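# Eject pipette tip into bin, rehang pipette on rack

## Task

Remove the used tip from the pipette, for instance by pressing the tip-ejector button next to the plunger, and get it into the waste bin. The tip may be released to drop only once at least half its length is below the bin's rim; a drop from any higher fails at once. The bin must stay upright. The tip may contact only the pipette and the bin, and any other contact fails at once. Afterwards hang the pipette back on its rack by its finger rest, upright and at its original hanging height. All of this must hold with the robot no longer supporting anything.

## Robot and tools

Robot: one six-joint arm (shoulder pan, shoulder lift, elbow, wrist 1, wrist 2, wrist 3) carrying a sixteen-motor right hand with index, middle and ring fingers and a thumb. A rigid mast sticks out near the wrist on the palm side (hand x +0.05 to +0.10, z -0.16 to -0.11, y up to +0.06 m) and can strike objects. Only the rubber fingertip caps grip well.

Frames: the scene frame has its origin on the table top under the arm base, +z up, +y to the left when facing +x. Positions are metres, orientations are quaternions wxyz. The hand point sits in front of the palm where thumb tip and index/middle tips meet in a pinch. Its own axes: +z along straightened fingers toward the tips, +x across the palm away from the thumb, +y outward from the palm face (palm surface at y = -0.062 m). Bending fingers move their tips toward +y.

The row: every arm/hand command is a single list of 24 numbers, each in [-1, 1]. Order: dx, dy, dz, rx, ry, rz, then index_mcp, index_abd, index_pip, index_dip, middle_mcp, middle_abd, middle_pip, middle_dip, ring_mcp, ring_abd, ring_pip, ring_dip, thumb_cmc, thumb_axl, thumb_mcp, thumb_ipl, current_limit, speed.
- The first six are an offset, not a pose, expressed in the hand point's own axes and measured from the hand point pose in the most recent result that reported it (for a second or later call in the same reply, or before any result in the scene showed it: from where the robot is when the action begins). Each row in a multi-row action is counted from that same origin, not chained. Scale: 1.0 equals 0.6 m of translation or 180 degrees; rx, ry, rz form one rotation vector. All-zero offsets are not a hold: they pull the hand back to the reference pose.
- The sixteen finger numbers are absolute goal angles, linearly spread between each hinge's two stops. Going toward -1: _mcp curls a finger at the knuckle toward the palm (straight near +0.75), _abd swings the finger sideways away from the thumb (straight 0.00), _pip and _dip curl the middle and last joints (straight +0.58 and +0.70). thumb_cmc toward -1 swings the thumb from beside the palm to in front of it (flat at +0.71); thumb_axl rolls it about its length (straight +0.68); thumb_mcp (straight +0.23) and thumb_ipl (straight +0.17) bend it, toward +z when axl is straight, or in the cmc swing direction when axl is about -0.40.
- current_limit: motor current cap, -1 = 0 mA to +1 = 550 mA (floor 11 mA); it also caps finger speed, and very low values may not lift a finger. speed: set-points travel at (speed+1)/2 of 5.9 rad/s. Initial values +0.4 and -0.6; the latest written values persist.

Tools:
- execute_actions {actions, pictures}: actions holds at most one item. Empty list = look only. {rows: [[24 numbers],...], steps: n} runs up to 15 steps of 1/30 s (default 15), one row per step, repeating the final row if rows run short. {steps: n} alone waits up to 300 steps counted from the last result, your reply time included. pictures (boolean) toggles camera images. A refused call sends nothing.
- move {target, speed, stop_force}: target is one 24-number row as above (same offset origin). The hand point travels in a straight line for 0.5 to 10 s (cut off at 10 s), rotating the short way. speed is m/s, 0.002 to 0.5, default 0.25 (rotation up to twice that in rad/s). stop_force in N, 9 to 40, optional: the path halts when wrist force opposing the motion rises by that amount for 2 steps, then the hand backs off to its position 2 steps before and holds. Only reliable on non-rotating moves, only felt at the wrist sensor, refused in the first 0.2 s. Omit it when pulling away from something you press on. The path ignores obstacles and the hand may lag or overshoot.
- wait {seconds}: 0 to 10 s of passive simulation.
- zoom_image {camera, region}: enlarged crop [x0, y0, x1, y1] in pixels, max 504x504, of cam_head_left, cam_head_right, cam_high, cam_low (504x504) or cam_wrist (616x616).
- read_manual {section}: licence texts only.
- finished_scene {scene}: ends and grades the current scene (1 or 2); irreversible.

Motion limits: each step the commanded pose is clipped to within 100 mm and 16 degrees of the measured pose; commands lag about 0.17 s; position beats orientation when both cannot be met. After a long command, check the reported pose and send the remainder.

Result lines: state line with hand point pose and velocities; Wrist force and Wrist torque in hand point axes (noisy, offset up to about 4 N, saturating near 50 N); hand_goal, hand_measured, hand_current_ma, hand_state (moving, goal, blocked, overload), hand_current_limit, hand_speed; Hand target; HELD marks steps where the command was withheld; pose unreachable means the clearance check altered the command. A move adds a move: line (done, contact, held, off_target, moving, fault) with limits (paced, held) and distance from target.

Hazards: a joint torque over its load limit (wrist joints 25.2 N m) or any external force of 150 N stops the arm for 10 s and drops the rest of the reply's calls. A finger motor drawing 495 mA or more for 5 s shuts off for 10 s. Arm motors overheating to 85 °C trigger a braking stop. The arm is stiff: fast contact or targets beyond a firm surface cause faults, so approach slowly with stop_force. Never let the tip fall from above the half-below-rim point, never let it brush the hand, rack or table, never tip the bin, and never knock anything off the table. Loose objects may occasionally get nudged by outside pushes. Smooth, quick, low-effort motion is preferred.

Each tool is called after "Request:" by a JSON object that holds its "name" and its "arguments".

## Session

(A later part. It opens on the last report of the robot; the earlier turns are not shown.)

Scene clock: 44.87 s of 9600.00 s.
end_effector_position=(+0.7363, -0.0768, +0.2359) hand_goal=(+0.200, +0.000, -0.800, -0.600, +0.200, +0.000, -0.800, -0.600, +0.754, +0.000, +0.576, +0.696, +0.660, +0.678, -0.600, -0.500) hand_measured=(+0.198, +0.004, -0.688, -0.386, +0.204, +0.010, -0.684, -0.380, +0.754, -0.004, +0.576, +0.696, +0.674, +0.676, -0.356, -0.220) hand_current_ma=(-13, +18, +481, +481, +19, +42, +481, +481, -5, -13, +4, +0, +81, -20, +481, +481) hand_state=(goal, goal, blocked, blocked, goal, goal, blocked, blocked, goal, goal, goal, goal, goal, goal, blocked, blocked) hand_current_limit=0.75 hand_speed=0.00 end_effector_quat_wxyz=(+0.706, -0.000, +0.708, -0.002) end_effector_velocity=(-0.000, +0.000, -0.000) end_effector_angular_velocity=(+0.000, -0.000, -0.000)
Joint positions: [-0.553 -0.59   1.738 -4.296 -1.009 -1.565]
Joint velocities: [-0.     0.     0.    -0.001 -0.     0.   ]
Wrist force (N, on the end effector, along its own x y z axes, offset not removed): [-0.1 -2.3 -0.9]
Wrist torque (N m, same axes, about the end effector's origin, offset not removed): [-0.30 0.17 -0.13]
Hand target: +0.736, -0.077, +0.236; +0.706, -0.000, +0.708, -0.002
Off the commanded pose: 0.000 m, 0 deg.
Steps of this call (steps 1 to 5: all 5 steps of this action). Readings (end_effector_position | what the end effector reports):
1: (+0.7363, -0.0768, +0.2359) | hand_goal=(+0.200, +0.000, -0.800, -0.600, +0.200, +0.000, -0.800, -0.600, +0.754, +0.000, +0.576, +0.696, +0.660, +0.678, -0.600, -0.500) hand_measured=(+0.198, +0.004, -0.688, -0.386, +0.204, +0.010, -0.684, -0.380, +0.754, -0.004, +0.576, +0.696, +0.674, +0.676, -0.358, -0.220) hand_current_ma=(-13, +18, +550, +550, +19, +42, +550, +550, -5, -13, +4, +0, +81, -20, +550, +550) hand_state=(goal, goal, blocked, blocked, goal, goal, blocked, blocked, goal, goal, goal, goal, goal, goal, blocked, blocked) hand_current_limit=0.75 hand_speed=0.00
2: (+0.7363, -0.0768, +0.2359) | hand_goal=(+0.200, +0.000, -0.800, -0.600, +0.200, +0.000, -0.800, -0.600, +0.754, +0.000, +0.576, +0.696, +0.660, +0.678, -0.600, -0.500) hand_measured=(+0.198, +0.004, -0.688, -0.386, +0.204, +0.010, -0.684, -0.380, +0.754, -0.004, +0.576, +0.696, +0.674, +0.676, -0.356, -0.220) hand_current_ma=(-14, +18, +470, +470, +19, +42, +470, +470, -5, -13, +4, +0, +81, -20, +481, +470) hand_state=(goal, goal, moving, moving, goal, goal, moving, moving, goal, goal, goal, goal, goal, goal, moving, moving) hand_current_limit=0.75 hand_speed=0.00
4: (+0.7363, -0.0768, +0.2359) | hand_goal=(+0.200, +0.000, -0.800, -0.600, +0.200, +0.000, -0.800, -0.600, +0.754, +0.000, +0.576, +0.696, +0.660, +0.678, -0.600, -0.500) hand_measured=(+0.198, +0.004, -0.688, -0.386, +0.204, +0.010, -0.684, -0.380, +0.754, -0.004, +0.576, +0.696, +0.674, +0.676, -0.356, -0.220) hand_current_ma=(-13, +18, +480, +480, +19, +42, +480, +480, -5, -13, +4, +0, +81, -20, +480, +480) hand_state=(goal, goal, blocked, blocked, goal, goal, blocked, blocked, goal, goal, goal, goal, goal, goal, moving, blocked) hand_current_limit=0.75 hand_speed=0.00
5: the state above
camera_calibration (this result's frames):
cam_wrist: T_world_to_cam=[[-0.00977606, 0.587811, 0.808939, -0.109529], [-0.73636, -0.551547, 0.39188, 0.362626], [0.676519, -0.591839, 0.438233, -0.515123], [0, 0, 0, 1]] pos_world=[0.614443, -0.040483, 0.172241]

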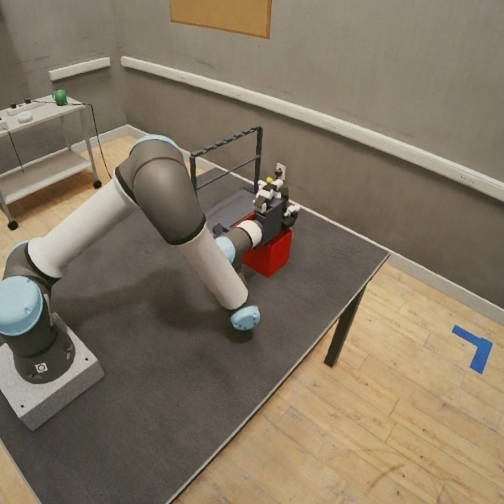

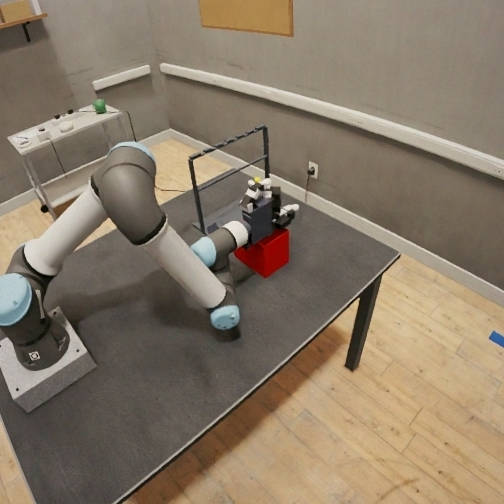

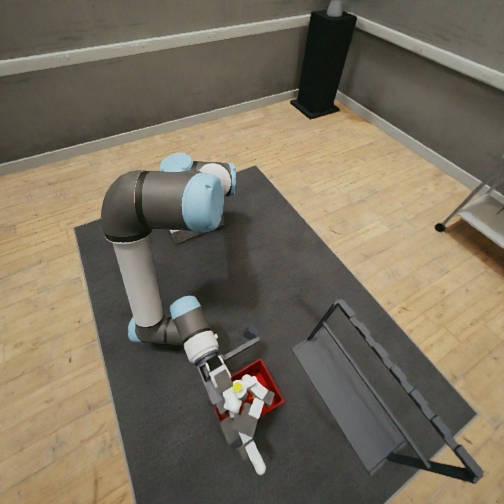

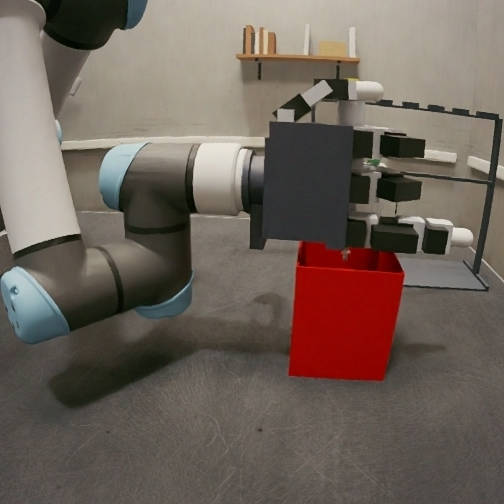

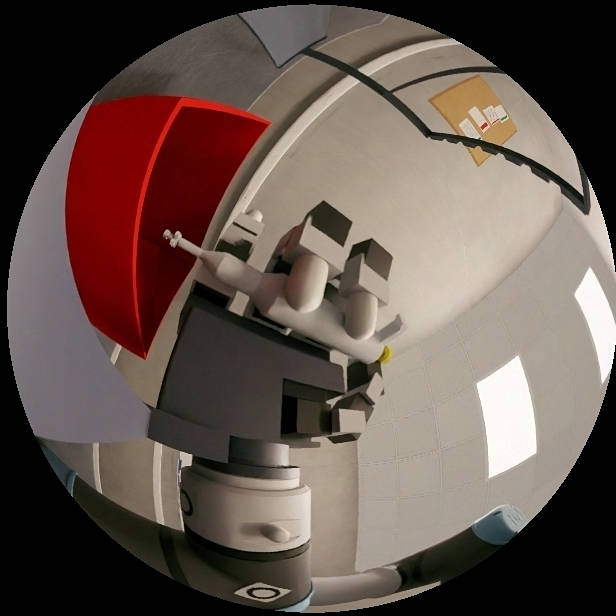

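Request:
{"name": "move", "arguments": {"target": [-0.08,0,0,0,0,0,0.2,0,-0.8,-0.6,0.2,0,-0.8,-0.6,0.754,0,0.576,0.696,0.714,0.678,0.226,0.168,0.6,-0.5], "speed": 0.08}}

Request:
{"name": "move", "arguments": {"target": [0.035,0.311,0.017,0,0,0,0.2,0,-0.8,-0.6,0.2,0,-0.8,-0.6,0.754,0,0.576,0.696,0.714,0.678,0.226,0.168,0.6,-0.5], "speed": 0.12}}

Request:
{"name": "move", "arguments": {"target": [0,0.086,0,0,0,0,0.2,0,-0.8,-0.6,0.2,0,-0.8,-0.6,0.754,0,0.576,0.696,0.714,0.678,0.226,0.168,0.6,-0.5], "speed": 0.025}}

Request:
{"name": "zoom_image", "arguments": {"camera": "cam_high", "region": [290,280,400,390]}}

Scene clock: 50.33 s of 9600.00 s.
end_effector_position=(+0.7366, -0.0767, +0.2837) hand_goal=(+0.200, +0.000, -0.800, -0.600, +0.200, +0.000, -0.800, -0.600, +0.754, +0.000, +0.576, +0.696, +0.714, +0.678, +0.226, +0.168) hand_measured=(+0.198, +0.004, -0.688, -0.386, +0.204, +0.010, -0.684, -0.380, +0.754, -0.004, +0.576, +0.696, +0.712, +0.676, +0.224, +0.166) hand_current_ma=(-13, +18, +440, +440, +18, +42, +440, +440, -5, -14, +4, +0, -12, -14, -15, -15) hand_state=(goal, goal, blocked, blocked, goal, goal, blocked, blocked, goal, goal, goal, goal, goal, goal, goal, goal) hand_current_limit=0.60 hand_speed=-0.50 end_effector_quat_wxyz=(+0.706, -0.000, +0.708, -0.002) end_effector_velocity=(+0.000, -0.000, +0.003) end_effector_angular_velocity=(-0.001, +0.000, -0.000)
Joint positions: [-0.554 -0.693  1.766 -4.222 -1.009 -1.565]
Joint velocities: [-0.    -0.005  0.001  0.005  0.    -0.001]
Wrist force (N, on the end effector, along its own x y z axes, offset not removed): [0.6 0.7 -1.6]
Wrist torque (N m, same axes, about the end effector's origin, offset not removed): [0.16 0.10 -0.05]
Hand target: +0.737, -0.077, +0.284; +0.706, -0.000, +0.708, -0.002
Off the commanded pose: 0.000 m, 0 deg.
After step 90, 1.43 s passed at rest.
move: done
camera_calibration (this result's frames):
cam_wrist: T_world_to_cam=[[-0.00981102, 0.587778, 0.808963, -0.148199], [-0.736375, -0.551565, 0.391827, 0.34414], [0.676502, -0.591856, 0.438237, -0.536152], [0, 0, 0, 1]] pos_world=[0.61467, -0.0404011, 0.220005]

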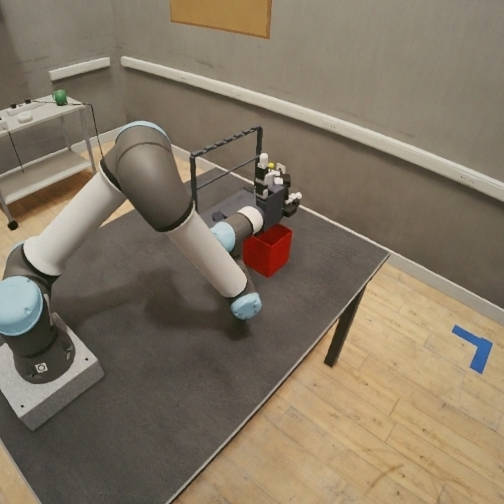

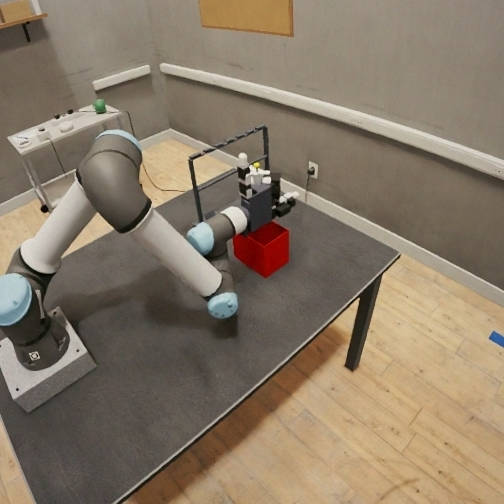

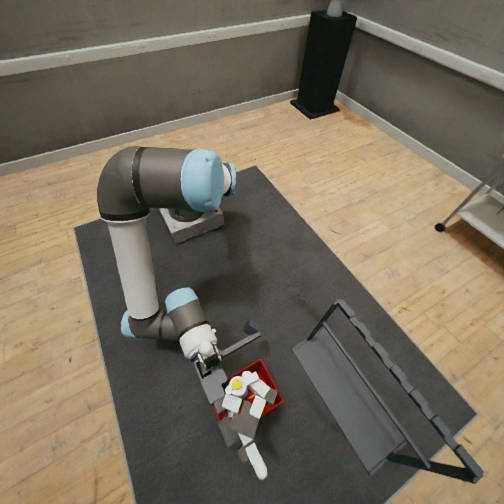

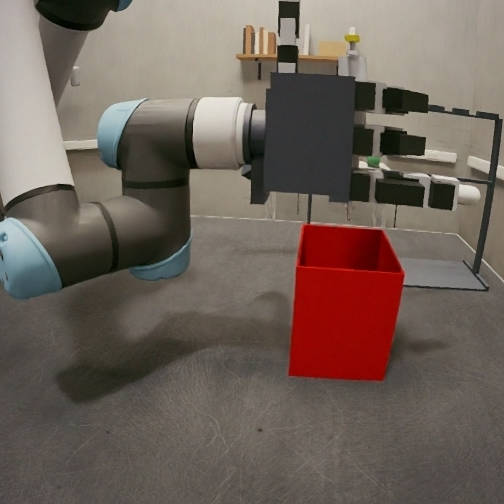

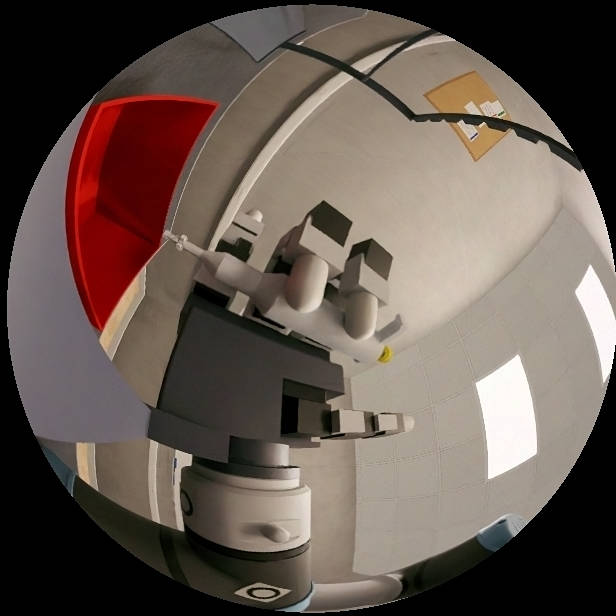

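Scene clock: 52.43 s of 9600.00 s.
end_effector_position=(+0.7469, +0.1097, +0.2624) hand_goal=(+0.200, +0.000, -0.800, -0.600, +0.200, +0.000, -0.800, -0.600, +0.754, +0.000, +0.576, +0.696, +0.714, +0.678, +0.226, +0.168) hand_measured=(+0.198, +0.004, -0.688, -0.386, +0.204, +0.010, -0.684, -0.380, +0.754, -0.004, +0.576, +0.696, +0.712, +0.676, +0.224, +0.166) hand_current_ma=(-13, +18, +440, +440, +17, +42, +440, +440, -5, -14, +4, +0, -8, -14, -15, -15) hand_state=(goal, goal, blocked, blocked, goal, goal, blocked, blocked, goal, goal, goal, goal, goal, goal, goal, goal) hand_current_limit=0.60 hand_speed=-0.50 end_effector_quat_wxyz=(+0.706, -0.000, +0.708, -0.002) end_effector_velocity=(+0.000, +0.002, -0.000) end_effector_angular_velocity=(-0.000, +0.000, -0.001)
Joint positions: [-0.203 -0.666  1.802 -4.284 -1.359 -1.567]
Joint velocities: [ 0.004  0.001 -0.002  0.001 -0.004 -0.   ]
Wrist force (N, on the end effector, along its own x y z axes, offset not removed): [2.0 -0.8 -0.9]
Wrist torque (N m, same axes, about the end effector's origin, offset not removed): [-0.19 -0.11 0.15]
Hand target: +0.747, +0.110, +0.262; +0.706, -0.000, +0.708, -0.002
Off the commanded pose: 0.001 m, 0 deg.
move: done
camera_calibration (this result's frames):
cam_wrist: T_world_to_cam=[[-0.0100128, 0.587341, 0.809277, -0.240382], [-0.736445, -0.5518, 0.391363, 0.463114], [0.676423, -0.59207, 0.43807, -0.423375], [0, 0, 0, 1]] pos_world=[0.625032, 0.146065, 0.198757]

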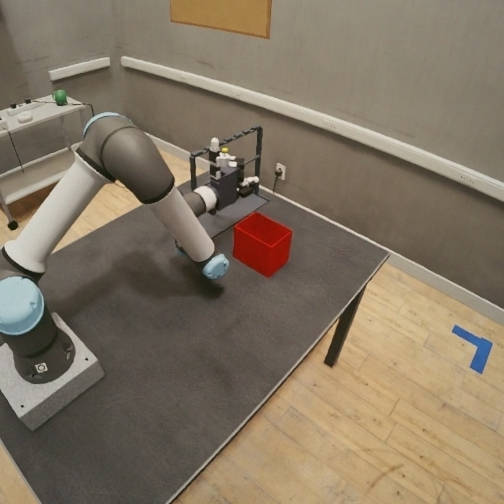

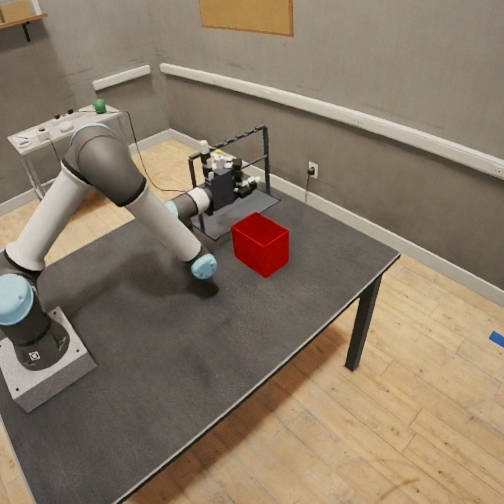

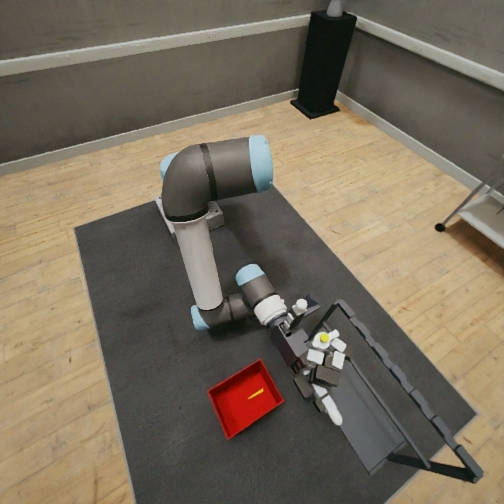

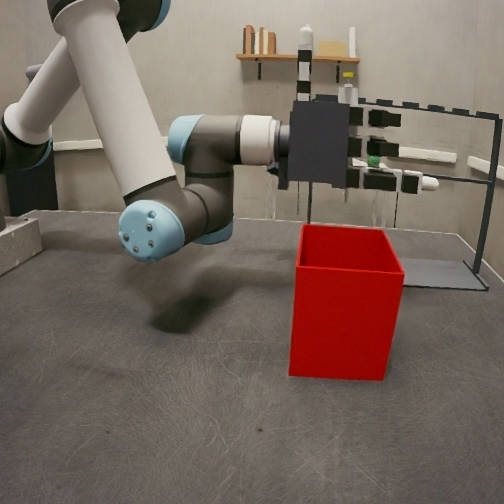

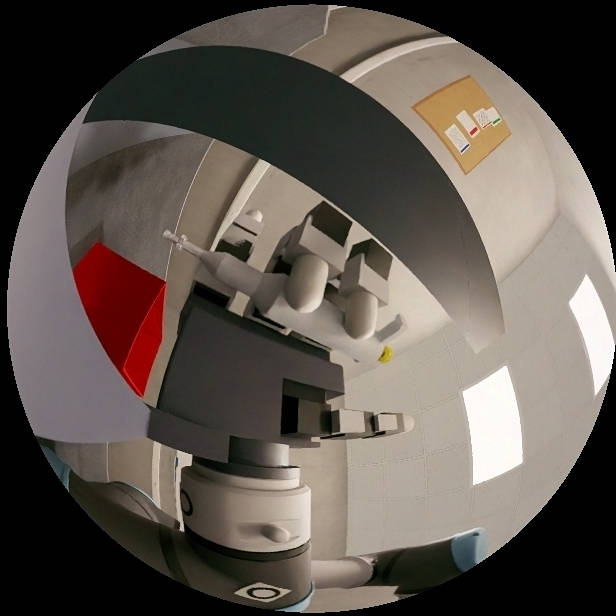

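Scene clock: 54.83 s of 9600.00 s.
end_effector_position=(+0.7470, +0.1611, +0.2624) hand_goal=(+0.200, +0.000, -0.800, -0.600, +0.200, +0.000, -0.800, -0.600, +0.754, +0.000, +0.576, +0.696, +0.714, +0.678, +0.226, +0.168) hand_measured=(+0.198, +0.004, -0.688, -0.386, +0.204, +0.010, -0.684, -0.380, +0.754, -0.004, +0.576, +0.696, +0.712, +0.676, +0.224, +0.166) hand_current_ma=(-13, +18, +440, +440, +17, +42, +440, +440, -5, -14, +4, +0, -8, -14, -15, -15) hand_state=(goal, goal, blocked, blocked, goal, goal, blocked, blocked, goal, goal, goal, goal, goal, goal, goal, goal) hand_current_limit=0.60 hand_speed=-0.50 end_effector_quat_wxyz=(+0.706, -0.000, +0.708, -0.002) end_effector_velocity=(+0.000, +0.002, -0.000) end_effector_angular_velocity=(-0.000, +0.000, -0.000)
Joint positions: [-0.102 -0.661  1.787 -4.273 -1.461 -1.567]
Joint velocities: [ 0.004  0.    -0.001  0.001 -0.005 -0.   ]
Wrist force (N, on the end effector, along its own x y z axes, offset not removed): [-0.5 -0.7 -0.5]
Wrist torque (N m, same axes, about the end effector's origin, offset not removed): [-0.12 0.10 -0.14]
Hand target: +0.747, +0.161, +0.262; +0.706, -0.000, +0.708, -0.002
Off the commanded pose: 0.000 m, 0 deg.
move: done
camera_calibration (this result's frames):
cam_wrist: T_world_to_cam=[[-0.0100426, 0.5872, 0.80938, -0.270508], [-0.736449, -0.551878, 0.391246, 0.491589], [0.676419, -0.592137, 0.437985, -0.392923], [0, 0, 0, 1]] pos_world=[0.625094, 0.197476, 0.198705]

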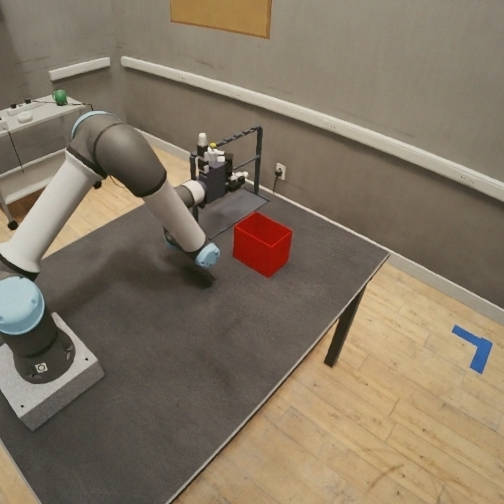

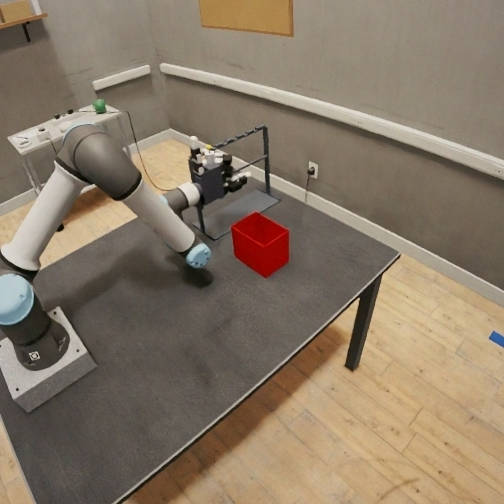

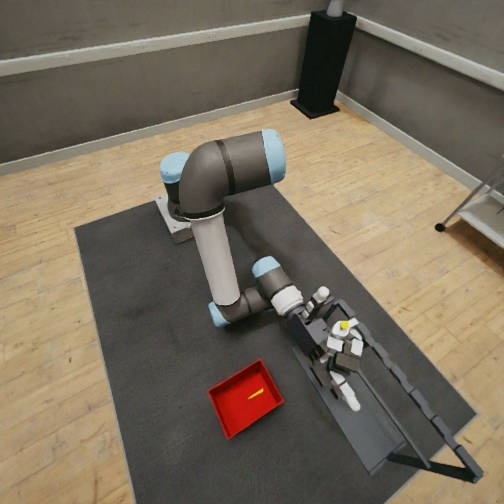

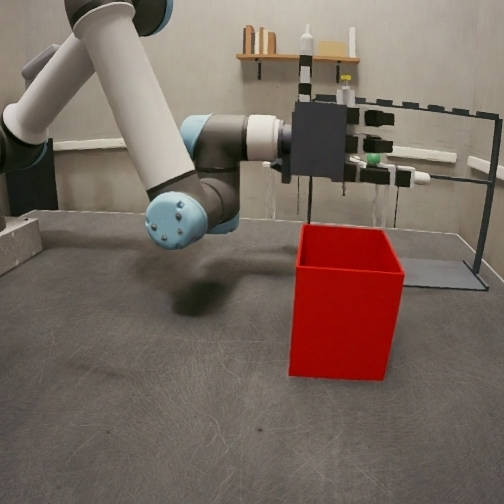

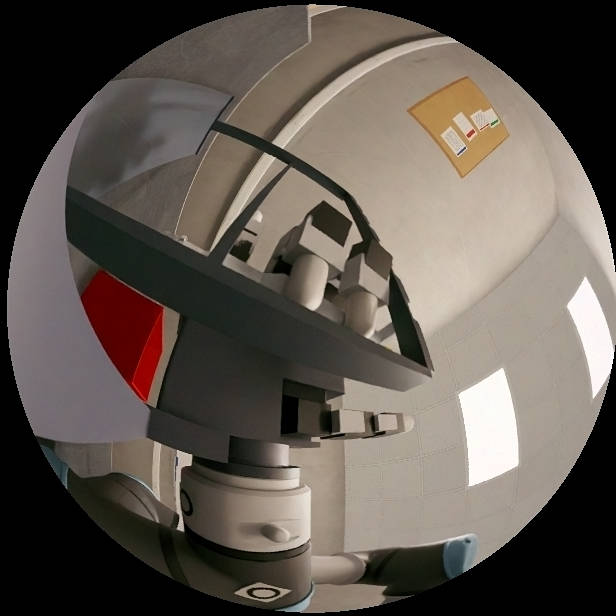

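Region (290, 280, 400, 390) of cam_high's 504x504 image, scaled by 4.582, with more detail than that image has.

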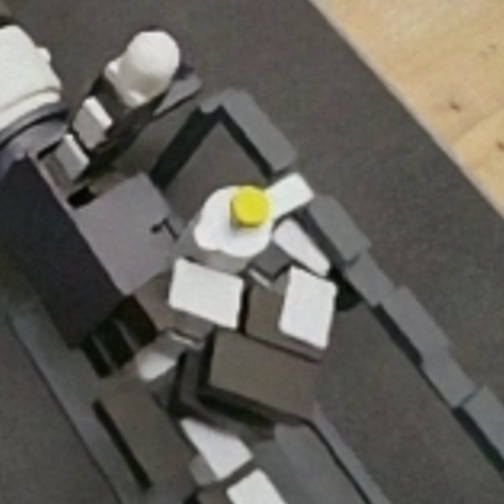

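Request:
{"name": "move", "arguments": {"target": [0,0.031,-0.001,0,0,0,0.2,0,-0.8,-0.6,0.2,0,-0.8,-0.6,0.754,0,0.576,0.696,0.714,0.678,0.226,0.168,0.6,-0.5], "speed": 0.015}}

Request:
{"name": "move", "arguments": {"target": [0.018,0,0,0,0,0,0.2,0,-0.8,-0.6,0.2,0,-0.8,-0.6,0.754,0,0.576,0.696,0.714,0.678,0.226,0.168,0.6,-0.5], "speed": 0.01}}

Request:
{"name": "zoom_image", "arguments": {"camera": "cam_high", "region": [290,280,400,390]}}

Scene clock: 59.67 s of 9600.00 s.
end_effector_position=(+0.7464, +0.1795, +0.2624) hand_goal=(+0.200, +0.000, -0.800, -0.600, +0.200, +0.000, -0.800, -0.600, +0.754, +0.000, +0.576, +0.696, +0.714, +0.678, +0.226, +0.168) hand_measured=(+0.198, +0.004, -0.688, -0.386, +0.204, +0.010, -0.684, -0.380, +0.754, -0.004, +0.576, +0.696, +0.712, +0.676, +0.224, +0.166) hand_current_ma=(-13, +18, +440, +440, +17, +42, +440, +440, -5, -14, +4, +0, -8, -14, -15, -15) hand_state=(goal, goal, blocked, blocked, goal, goal, blocked, blocked, goal, goal, goal, goal, goal, goal, goal, goal) hand_current_limit=0.60 hand_speed=-0.50 end_effector_quat_wxyz=(+0.706, -0.000, +0.708, -0.002) end_effector_velocity=(+0.000, +0.003, -0.000) end_effector_angular_velocity=(+0.000, +0.003, -0.000)
Joint positions: [-0.066 -0.659  1.779 -4.268 -1.497 -1.567]
Joint velocities: [ 0.005 -0.    -0.001  0.003 -0.005  0.   ]
Wrist force (N, on the end effector, along its own x y z axes, offset not removed): [0.1 0.1 -2.3]
Wrist torque (N m, same axes, about the end effector's origin, offset not removed): [0.12 0.06 0.01]
Hand target: +0.746, +0.180, +0.262; +0.706, -0.000, +0.708, -0.002
Off the commanded pose: 0.000 m, 0 deg.
After step 90, 0.37 s passed at rest.
move: done
camera_calibration (this result's frames):
cam_wrist: T_world_to_cam=[[-0.0100549, 0.587149, 0.809416, -0.281267], [-0.736443, -0.551913, 0.391208, 0.501314], [0.676425, -0.592155, 0.437951, -0.381653], [0, 0, 0, 1]] pos_world=[0.624521, 0.21583, 0.198689]

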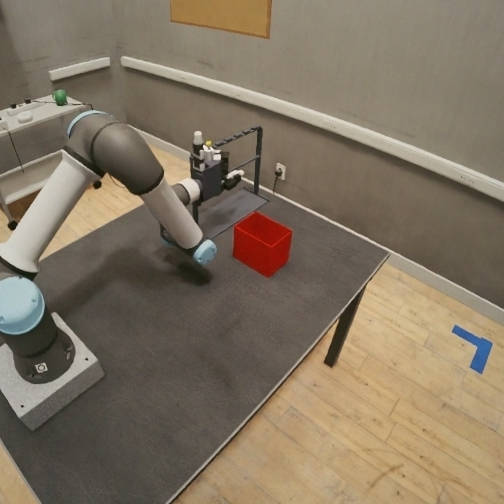

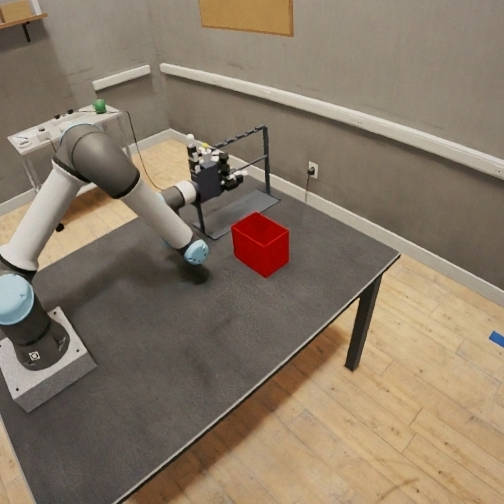

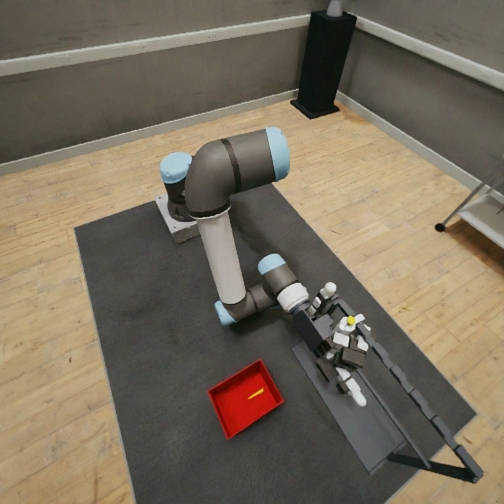

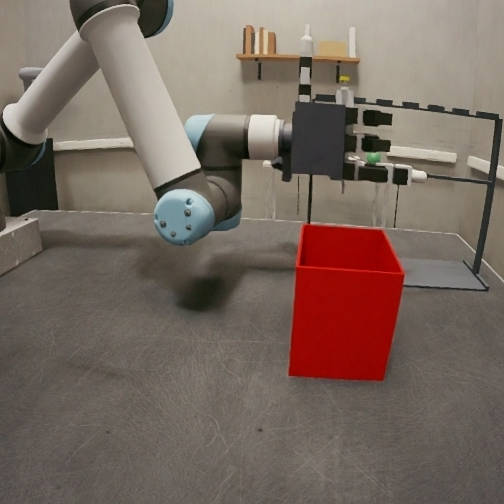

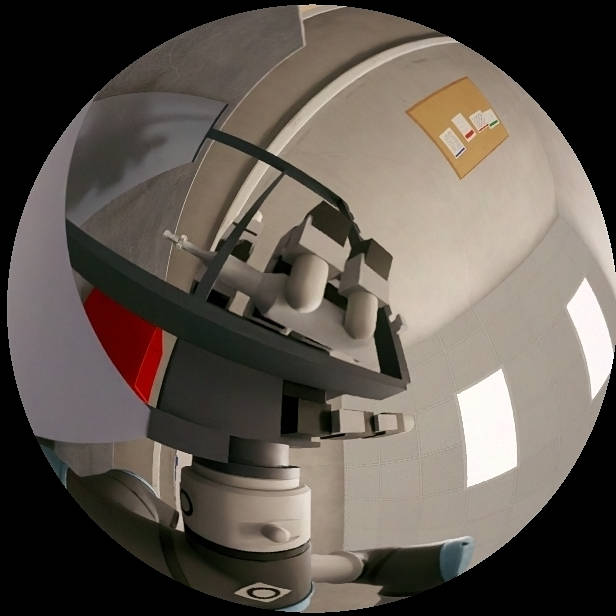

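Scene clock: 60.97 s of 9600.00 s.
end_effector_position=(+0.7463, +0.1795, +0.2518) hand_goal=(+0.200, +0.000, -0.800, -0.600, +0.200, +0.000, -0.800, -0.600, +0.754, +0.000, +0.576, +0.696, +0.714, +0.678, +0.226, +0.168) hand_measured=(+0.198, +0.004, -0.688, -0.386, +0.204, +0.010, -0.684, -0.380, +0.754, -0.004, +0.576, +0.696, +0.712, +0.676, +0.224, +0.166) hand_current_ma=(-13, +18, +440, +440, +17, +42, +440, +440, -5, -14, +4, +0, -8, -14, -15, -15) hand_state=(goal, goal, blocked, blocked, goal, goal, blocked, blocked, goal, goal, goal, goal, goal, goal, goal, goal) hand_current_limit=0.60 hand_speed=-0.50 end_effector_quat_wxyz=(+0.706, -0.000, +0.708, -0.002) end_effector_velocity=(-0.000, +0.000, -0.002) end_effector_angular_velocity=(-0.001, -0.000, +0.001)
Joint positions: [-0.066 -0.636  1.772 -4.284 -1.497 -1.567]
Joint velocities: [ 0.     0.005 -0.001 -0.004  0.    -0.001]
Wrist force (N, on the end effector, along its own x y z axes, offset not removed): [-0.1 0.3 0.7]
Wrist torque (N m, same axes, about the end effector's origin, offset not removed): [-0.04 0.18 -0.08]
Hand target: +0.746, +0.179, +0.252; +0.706, -0.000, +0.708, -0.002
Off the commanded pose: 0.000 m, 0 deg.
move: done
camera_calibration (this result's frames):
cam_wrist: T_world_to_cam=[[-0.0100624, 0.587152, 0.809414, -0.272686], [-0.736419, -0.551936, 0.391222, 0.505384], [0.676451, -0.592131, 0.437944, -0.37702], [0, 0, 0, 1]] pos_world=[0.624466, 0.215802, 0.188113]

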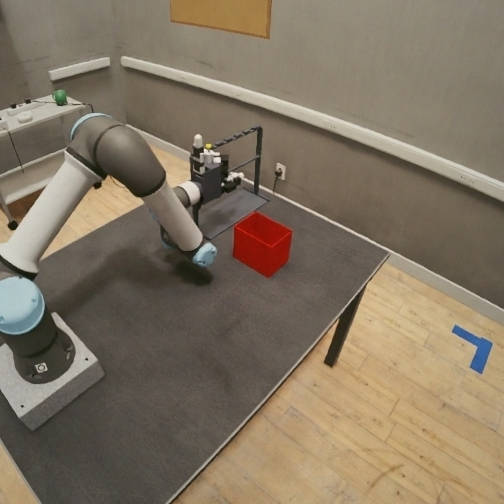

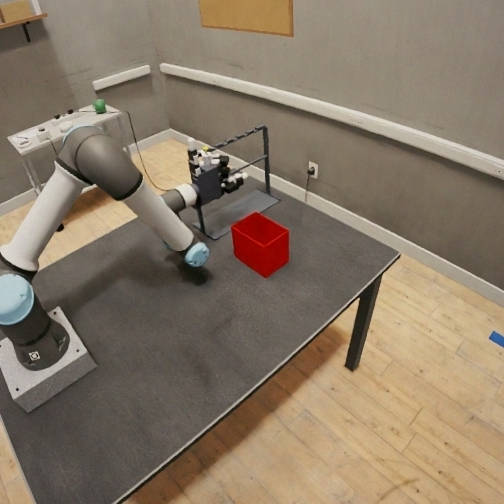

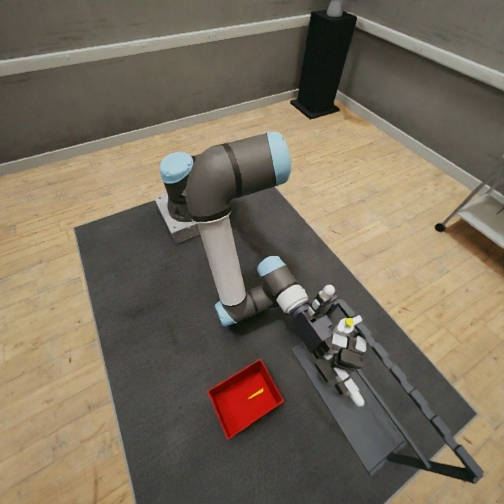

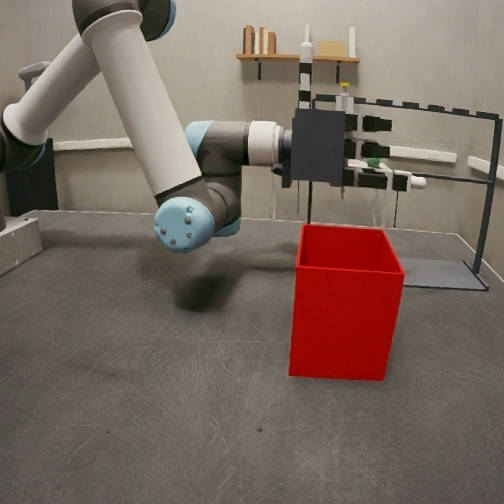

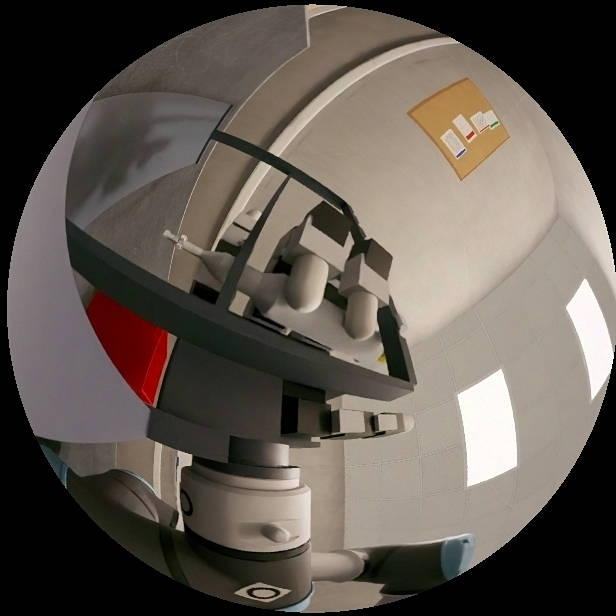

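Region (290, 280, 400, 390) of cam_high's 504x504 image, scaled by 4.582, with more detail than that image has.

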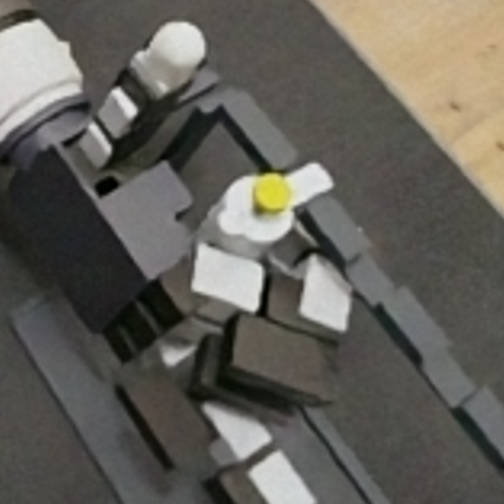

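Request:
{"name": "move", "arguments": {"target": [0,0,0,0,0,0,0.2,0,-0.15,0.696,0.2,0,-0.15,0.696,0.754,0,0.576,0.696,0.714,0.678,0.226,0.168,0.5,-0.7]}}

Request:
{"name": "move", "arguments": {"target": [0,-0.19,0,0,0,0,0.2,0,-0.15,0.696,0.2,0,-0.15,0.696,0.754,0,0.576,0.696,0.714,0.678,0.226,0.168,0.5,-0.7], "speed": 0.07}}

Scene clock: 65.70 s of 9600.00 s.
end_effector_position=(+0.7463, +0.1795, +0.2518) hand_goal=(+0.200, +0.000, -0.150, +0.696, +0.200, +0.000, -0.150, +0.696, +0.754, +0.000, +0.576, +0.696, +0.714, +0.678, +0.226, +0.168) hand_measured=(+0.198, -0.002, -0.152, +0.694, +0.202, -0.002, -0.152, +0.694, +0.754, -0.004, +0.576, +0.696, +0.712, +0.676, +0.224, +0.166) hand_current_ma=(-10, -7, -14, -14, +11, -8, -14, -14, -5, -14, +4, +0, -8, -14, -15, -15) hand_state=(goal, goal, goal, goal, goal, goal, goal, goal, goal, goal, goal, goal, goal, goal, goal, goal) hand_current_limit=0.50 hand_speed=-0.70 end_effector_quat_wxyz=(+0.706, -0.000, +0.708, -0.002) end_effector_velocity=(+0.000, +0.000, -0.000) end_effector_angular_velocity=(+0.000, +0.002, +0.000)
Joint positions: [-0.066 -0.636  1.772 -4.284 -1.497 -1.567]
Joint velocities: [ 0.    -0.    -0.     0.002 -0.     0.   ]
Wrist force (N, on the end effector, along its own x y z axes, offset not removed): [0.7 -1.9 -1.6]
Wrist torque (N m, same axes, about the end effector's origin, offset not removed): [-0.18 0.05 -0.19]
Hand target: +0.746, +0.179, +0.252; +0.706, -0.000, +0.708, -0.002
Off the commanded pose: 0.000 m, 0 deg.
move: done
camera_calibration (this result's frames):
cam_wrist: T_world_to_cam=[[-0.0100796, 0.587152, 0.809414, -0.272687], [-0.736402, -0.551958, 0.391222, 0.505384], [0.676469, -0.592111, 0.437943, -0.37702], [0, 0, 0, 1]] pos_world=[0.62446, 0.215821, 0.188113]

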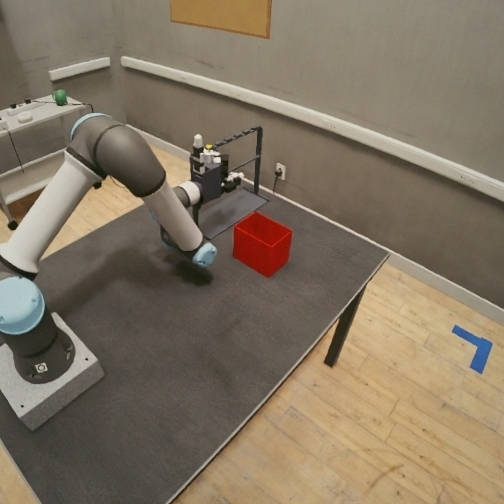

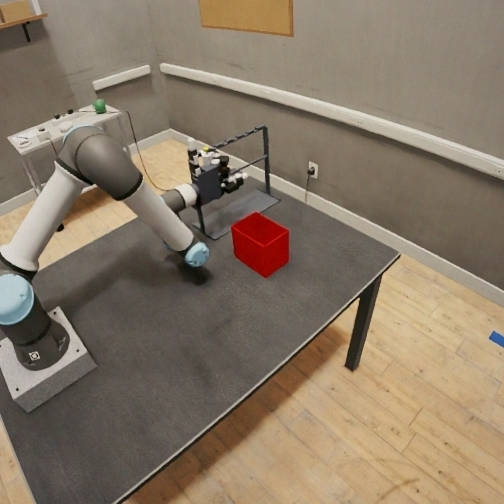

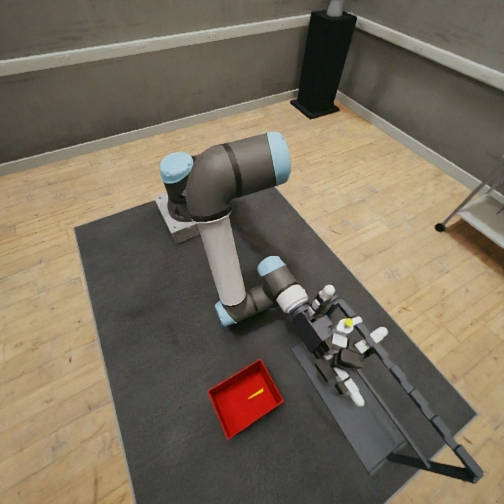

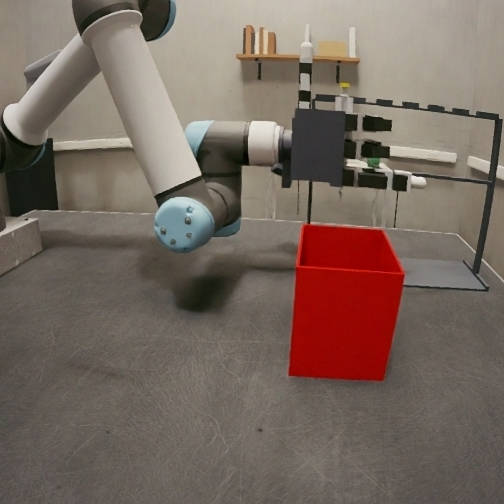

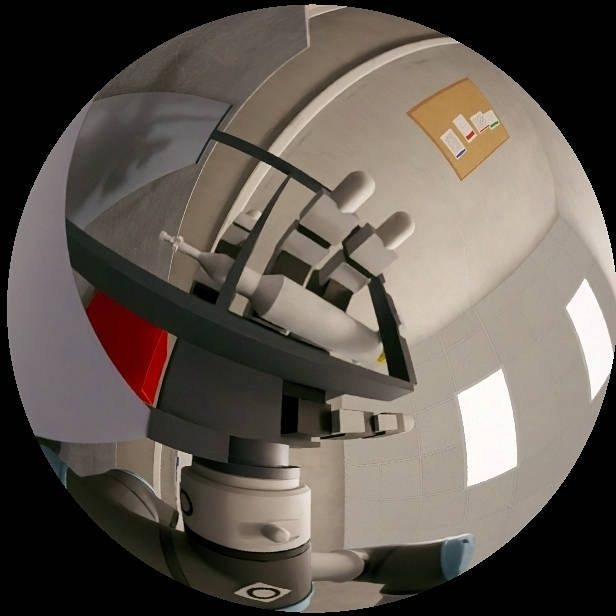

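Scene clock: 67.77 s of 9600.00 s.
end_effector_position=(+0.7462, +0.0657, +0.2520) hand_goal=(+0.200, +0.000, -0.150, +0.696, +0.200, +0.000, -0.150, +0.696, +0.754, +0.000, +0.576, +0.696, +0.714, +0.678, +0.226, +0.168) hand_measured=(+0.198, -0.002, -0.152, +0.694, +0.202, -0.002, -0.152, +0.694, +0.754, -0.004, +0.576, +0.696, +0.712, +0.676, +0.224, +0.166) hand_current_ma=(-10, -7, -14, -14, +11, -8, -14, -14, -5, -14, +4, +0, -8, -14, -15, -15) hand_state=(goal, goal, goal, goal, goal, goal, goal, goal, goal, goal, goal, goal, goal, goal, goal, goal) hand_current_limit=0.50 hand_speed=-0.70 end_effector_quat_wxyz=(+0.706, -0.000, +0.708, -0.002) end_effector_velocity=(+0.000, -0.002, -0.000) end_effector_angular_velocity=(+0.001, +0.002, +0.000)
Joint positions: [-0.289 -0.643  1.798 -4.303 -1.273 -1.566]
Joint velocities: [-0.004  0.    -0.     0.002  0.004  0.   ]
Wrist force (N, on the end effector, along its own x y z axes, offset not removed): [-0.6 -0.9 -0.1]
Wrist torque (N m, same axes, about the end effector's origin, offset not removed): [-0.18 -0.06 -0.04]
Hand target: +0.746, +0.065, +0.252; +0.706, -0.000, +0.708, -0.002
Off the commanded pose: 0.000 m, 0 deg.
move: done
camera_calibration (this result's frames):
cam_wrist: T_world_to_cam=[[-0.0100482, 0.587475, 0.80918, -0.205977], [-0.736407, -0.551784, 0.391457, 0.44232], [0.676464, -0.591953, 0.438165, -0.44445], [0, 0, 0, 1]] pos_world=[0.624312, 0.101978, 0.188266]

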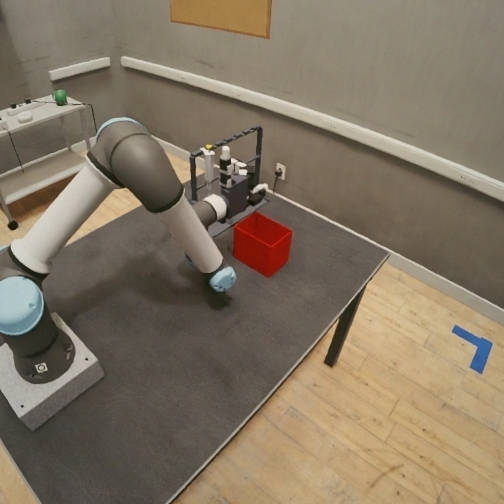

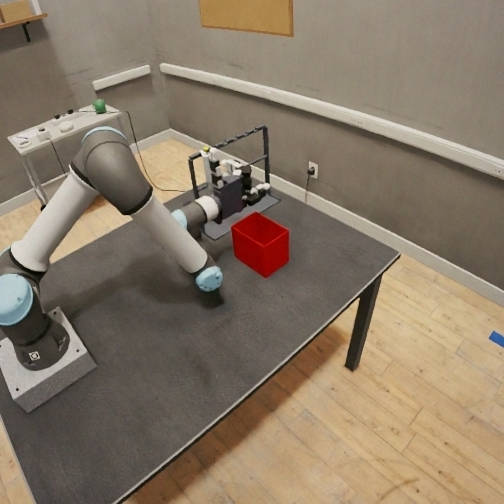

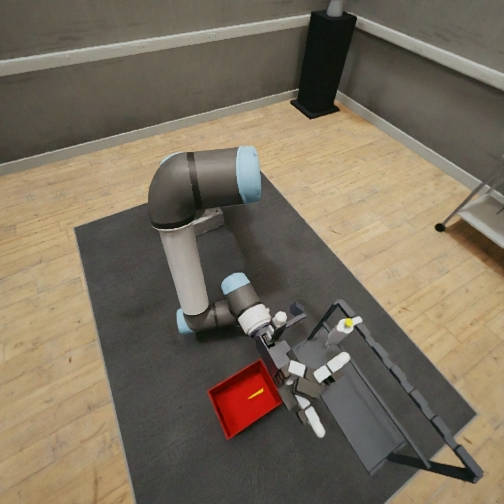

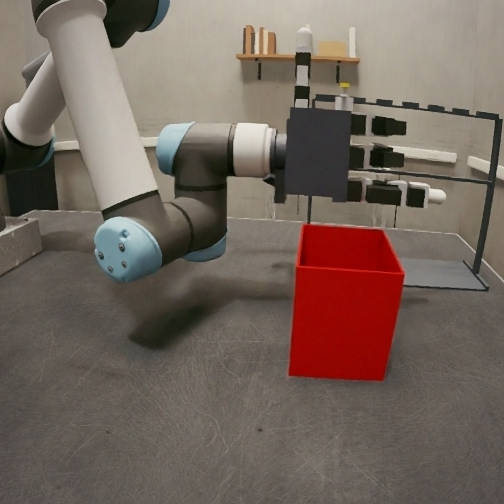

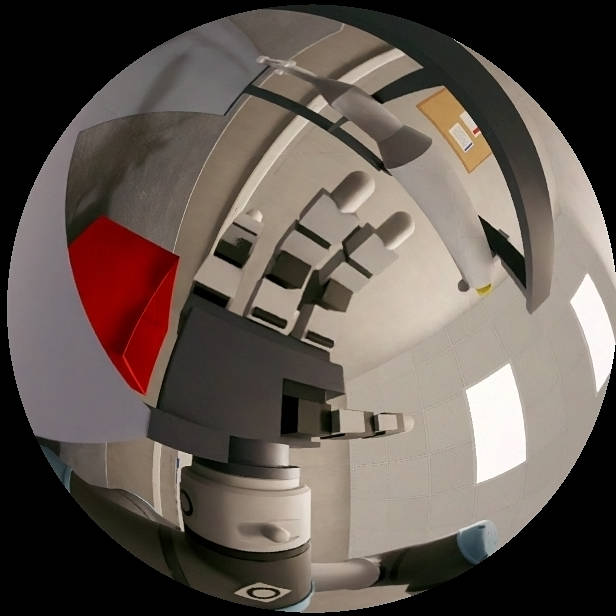

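Request:
{"name": "finished_scene", "arguments": {"scene": 2}}

The scene is finished: the task was done.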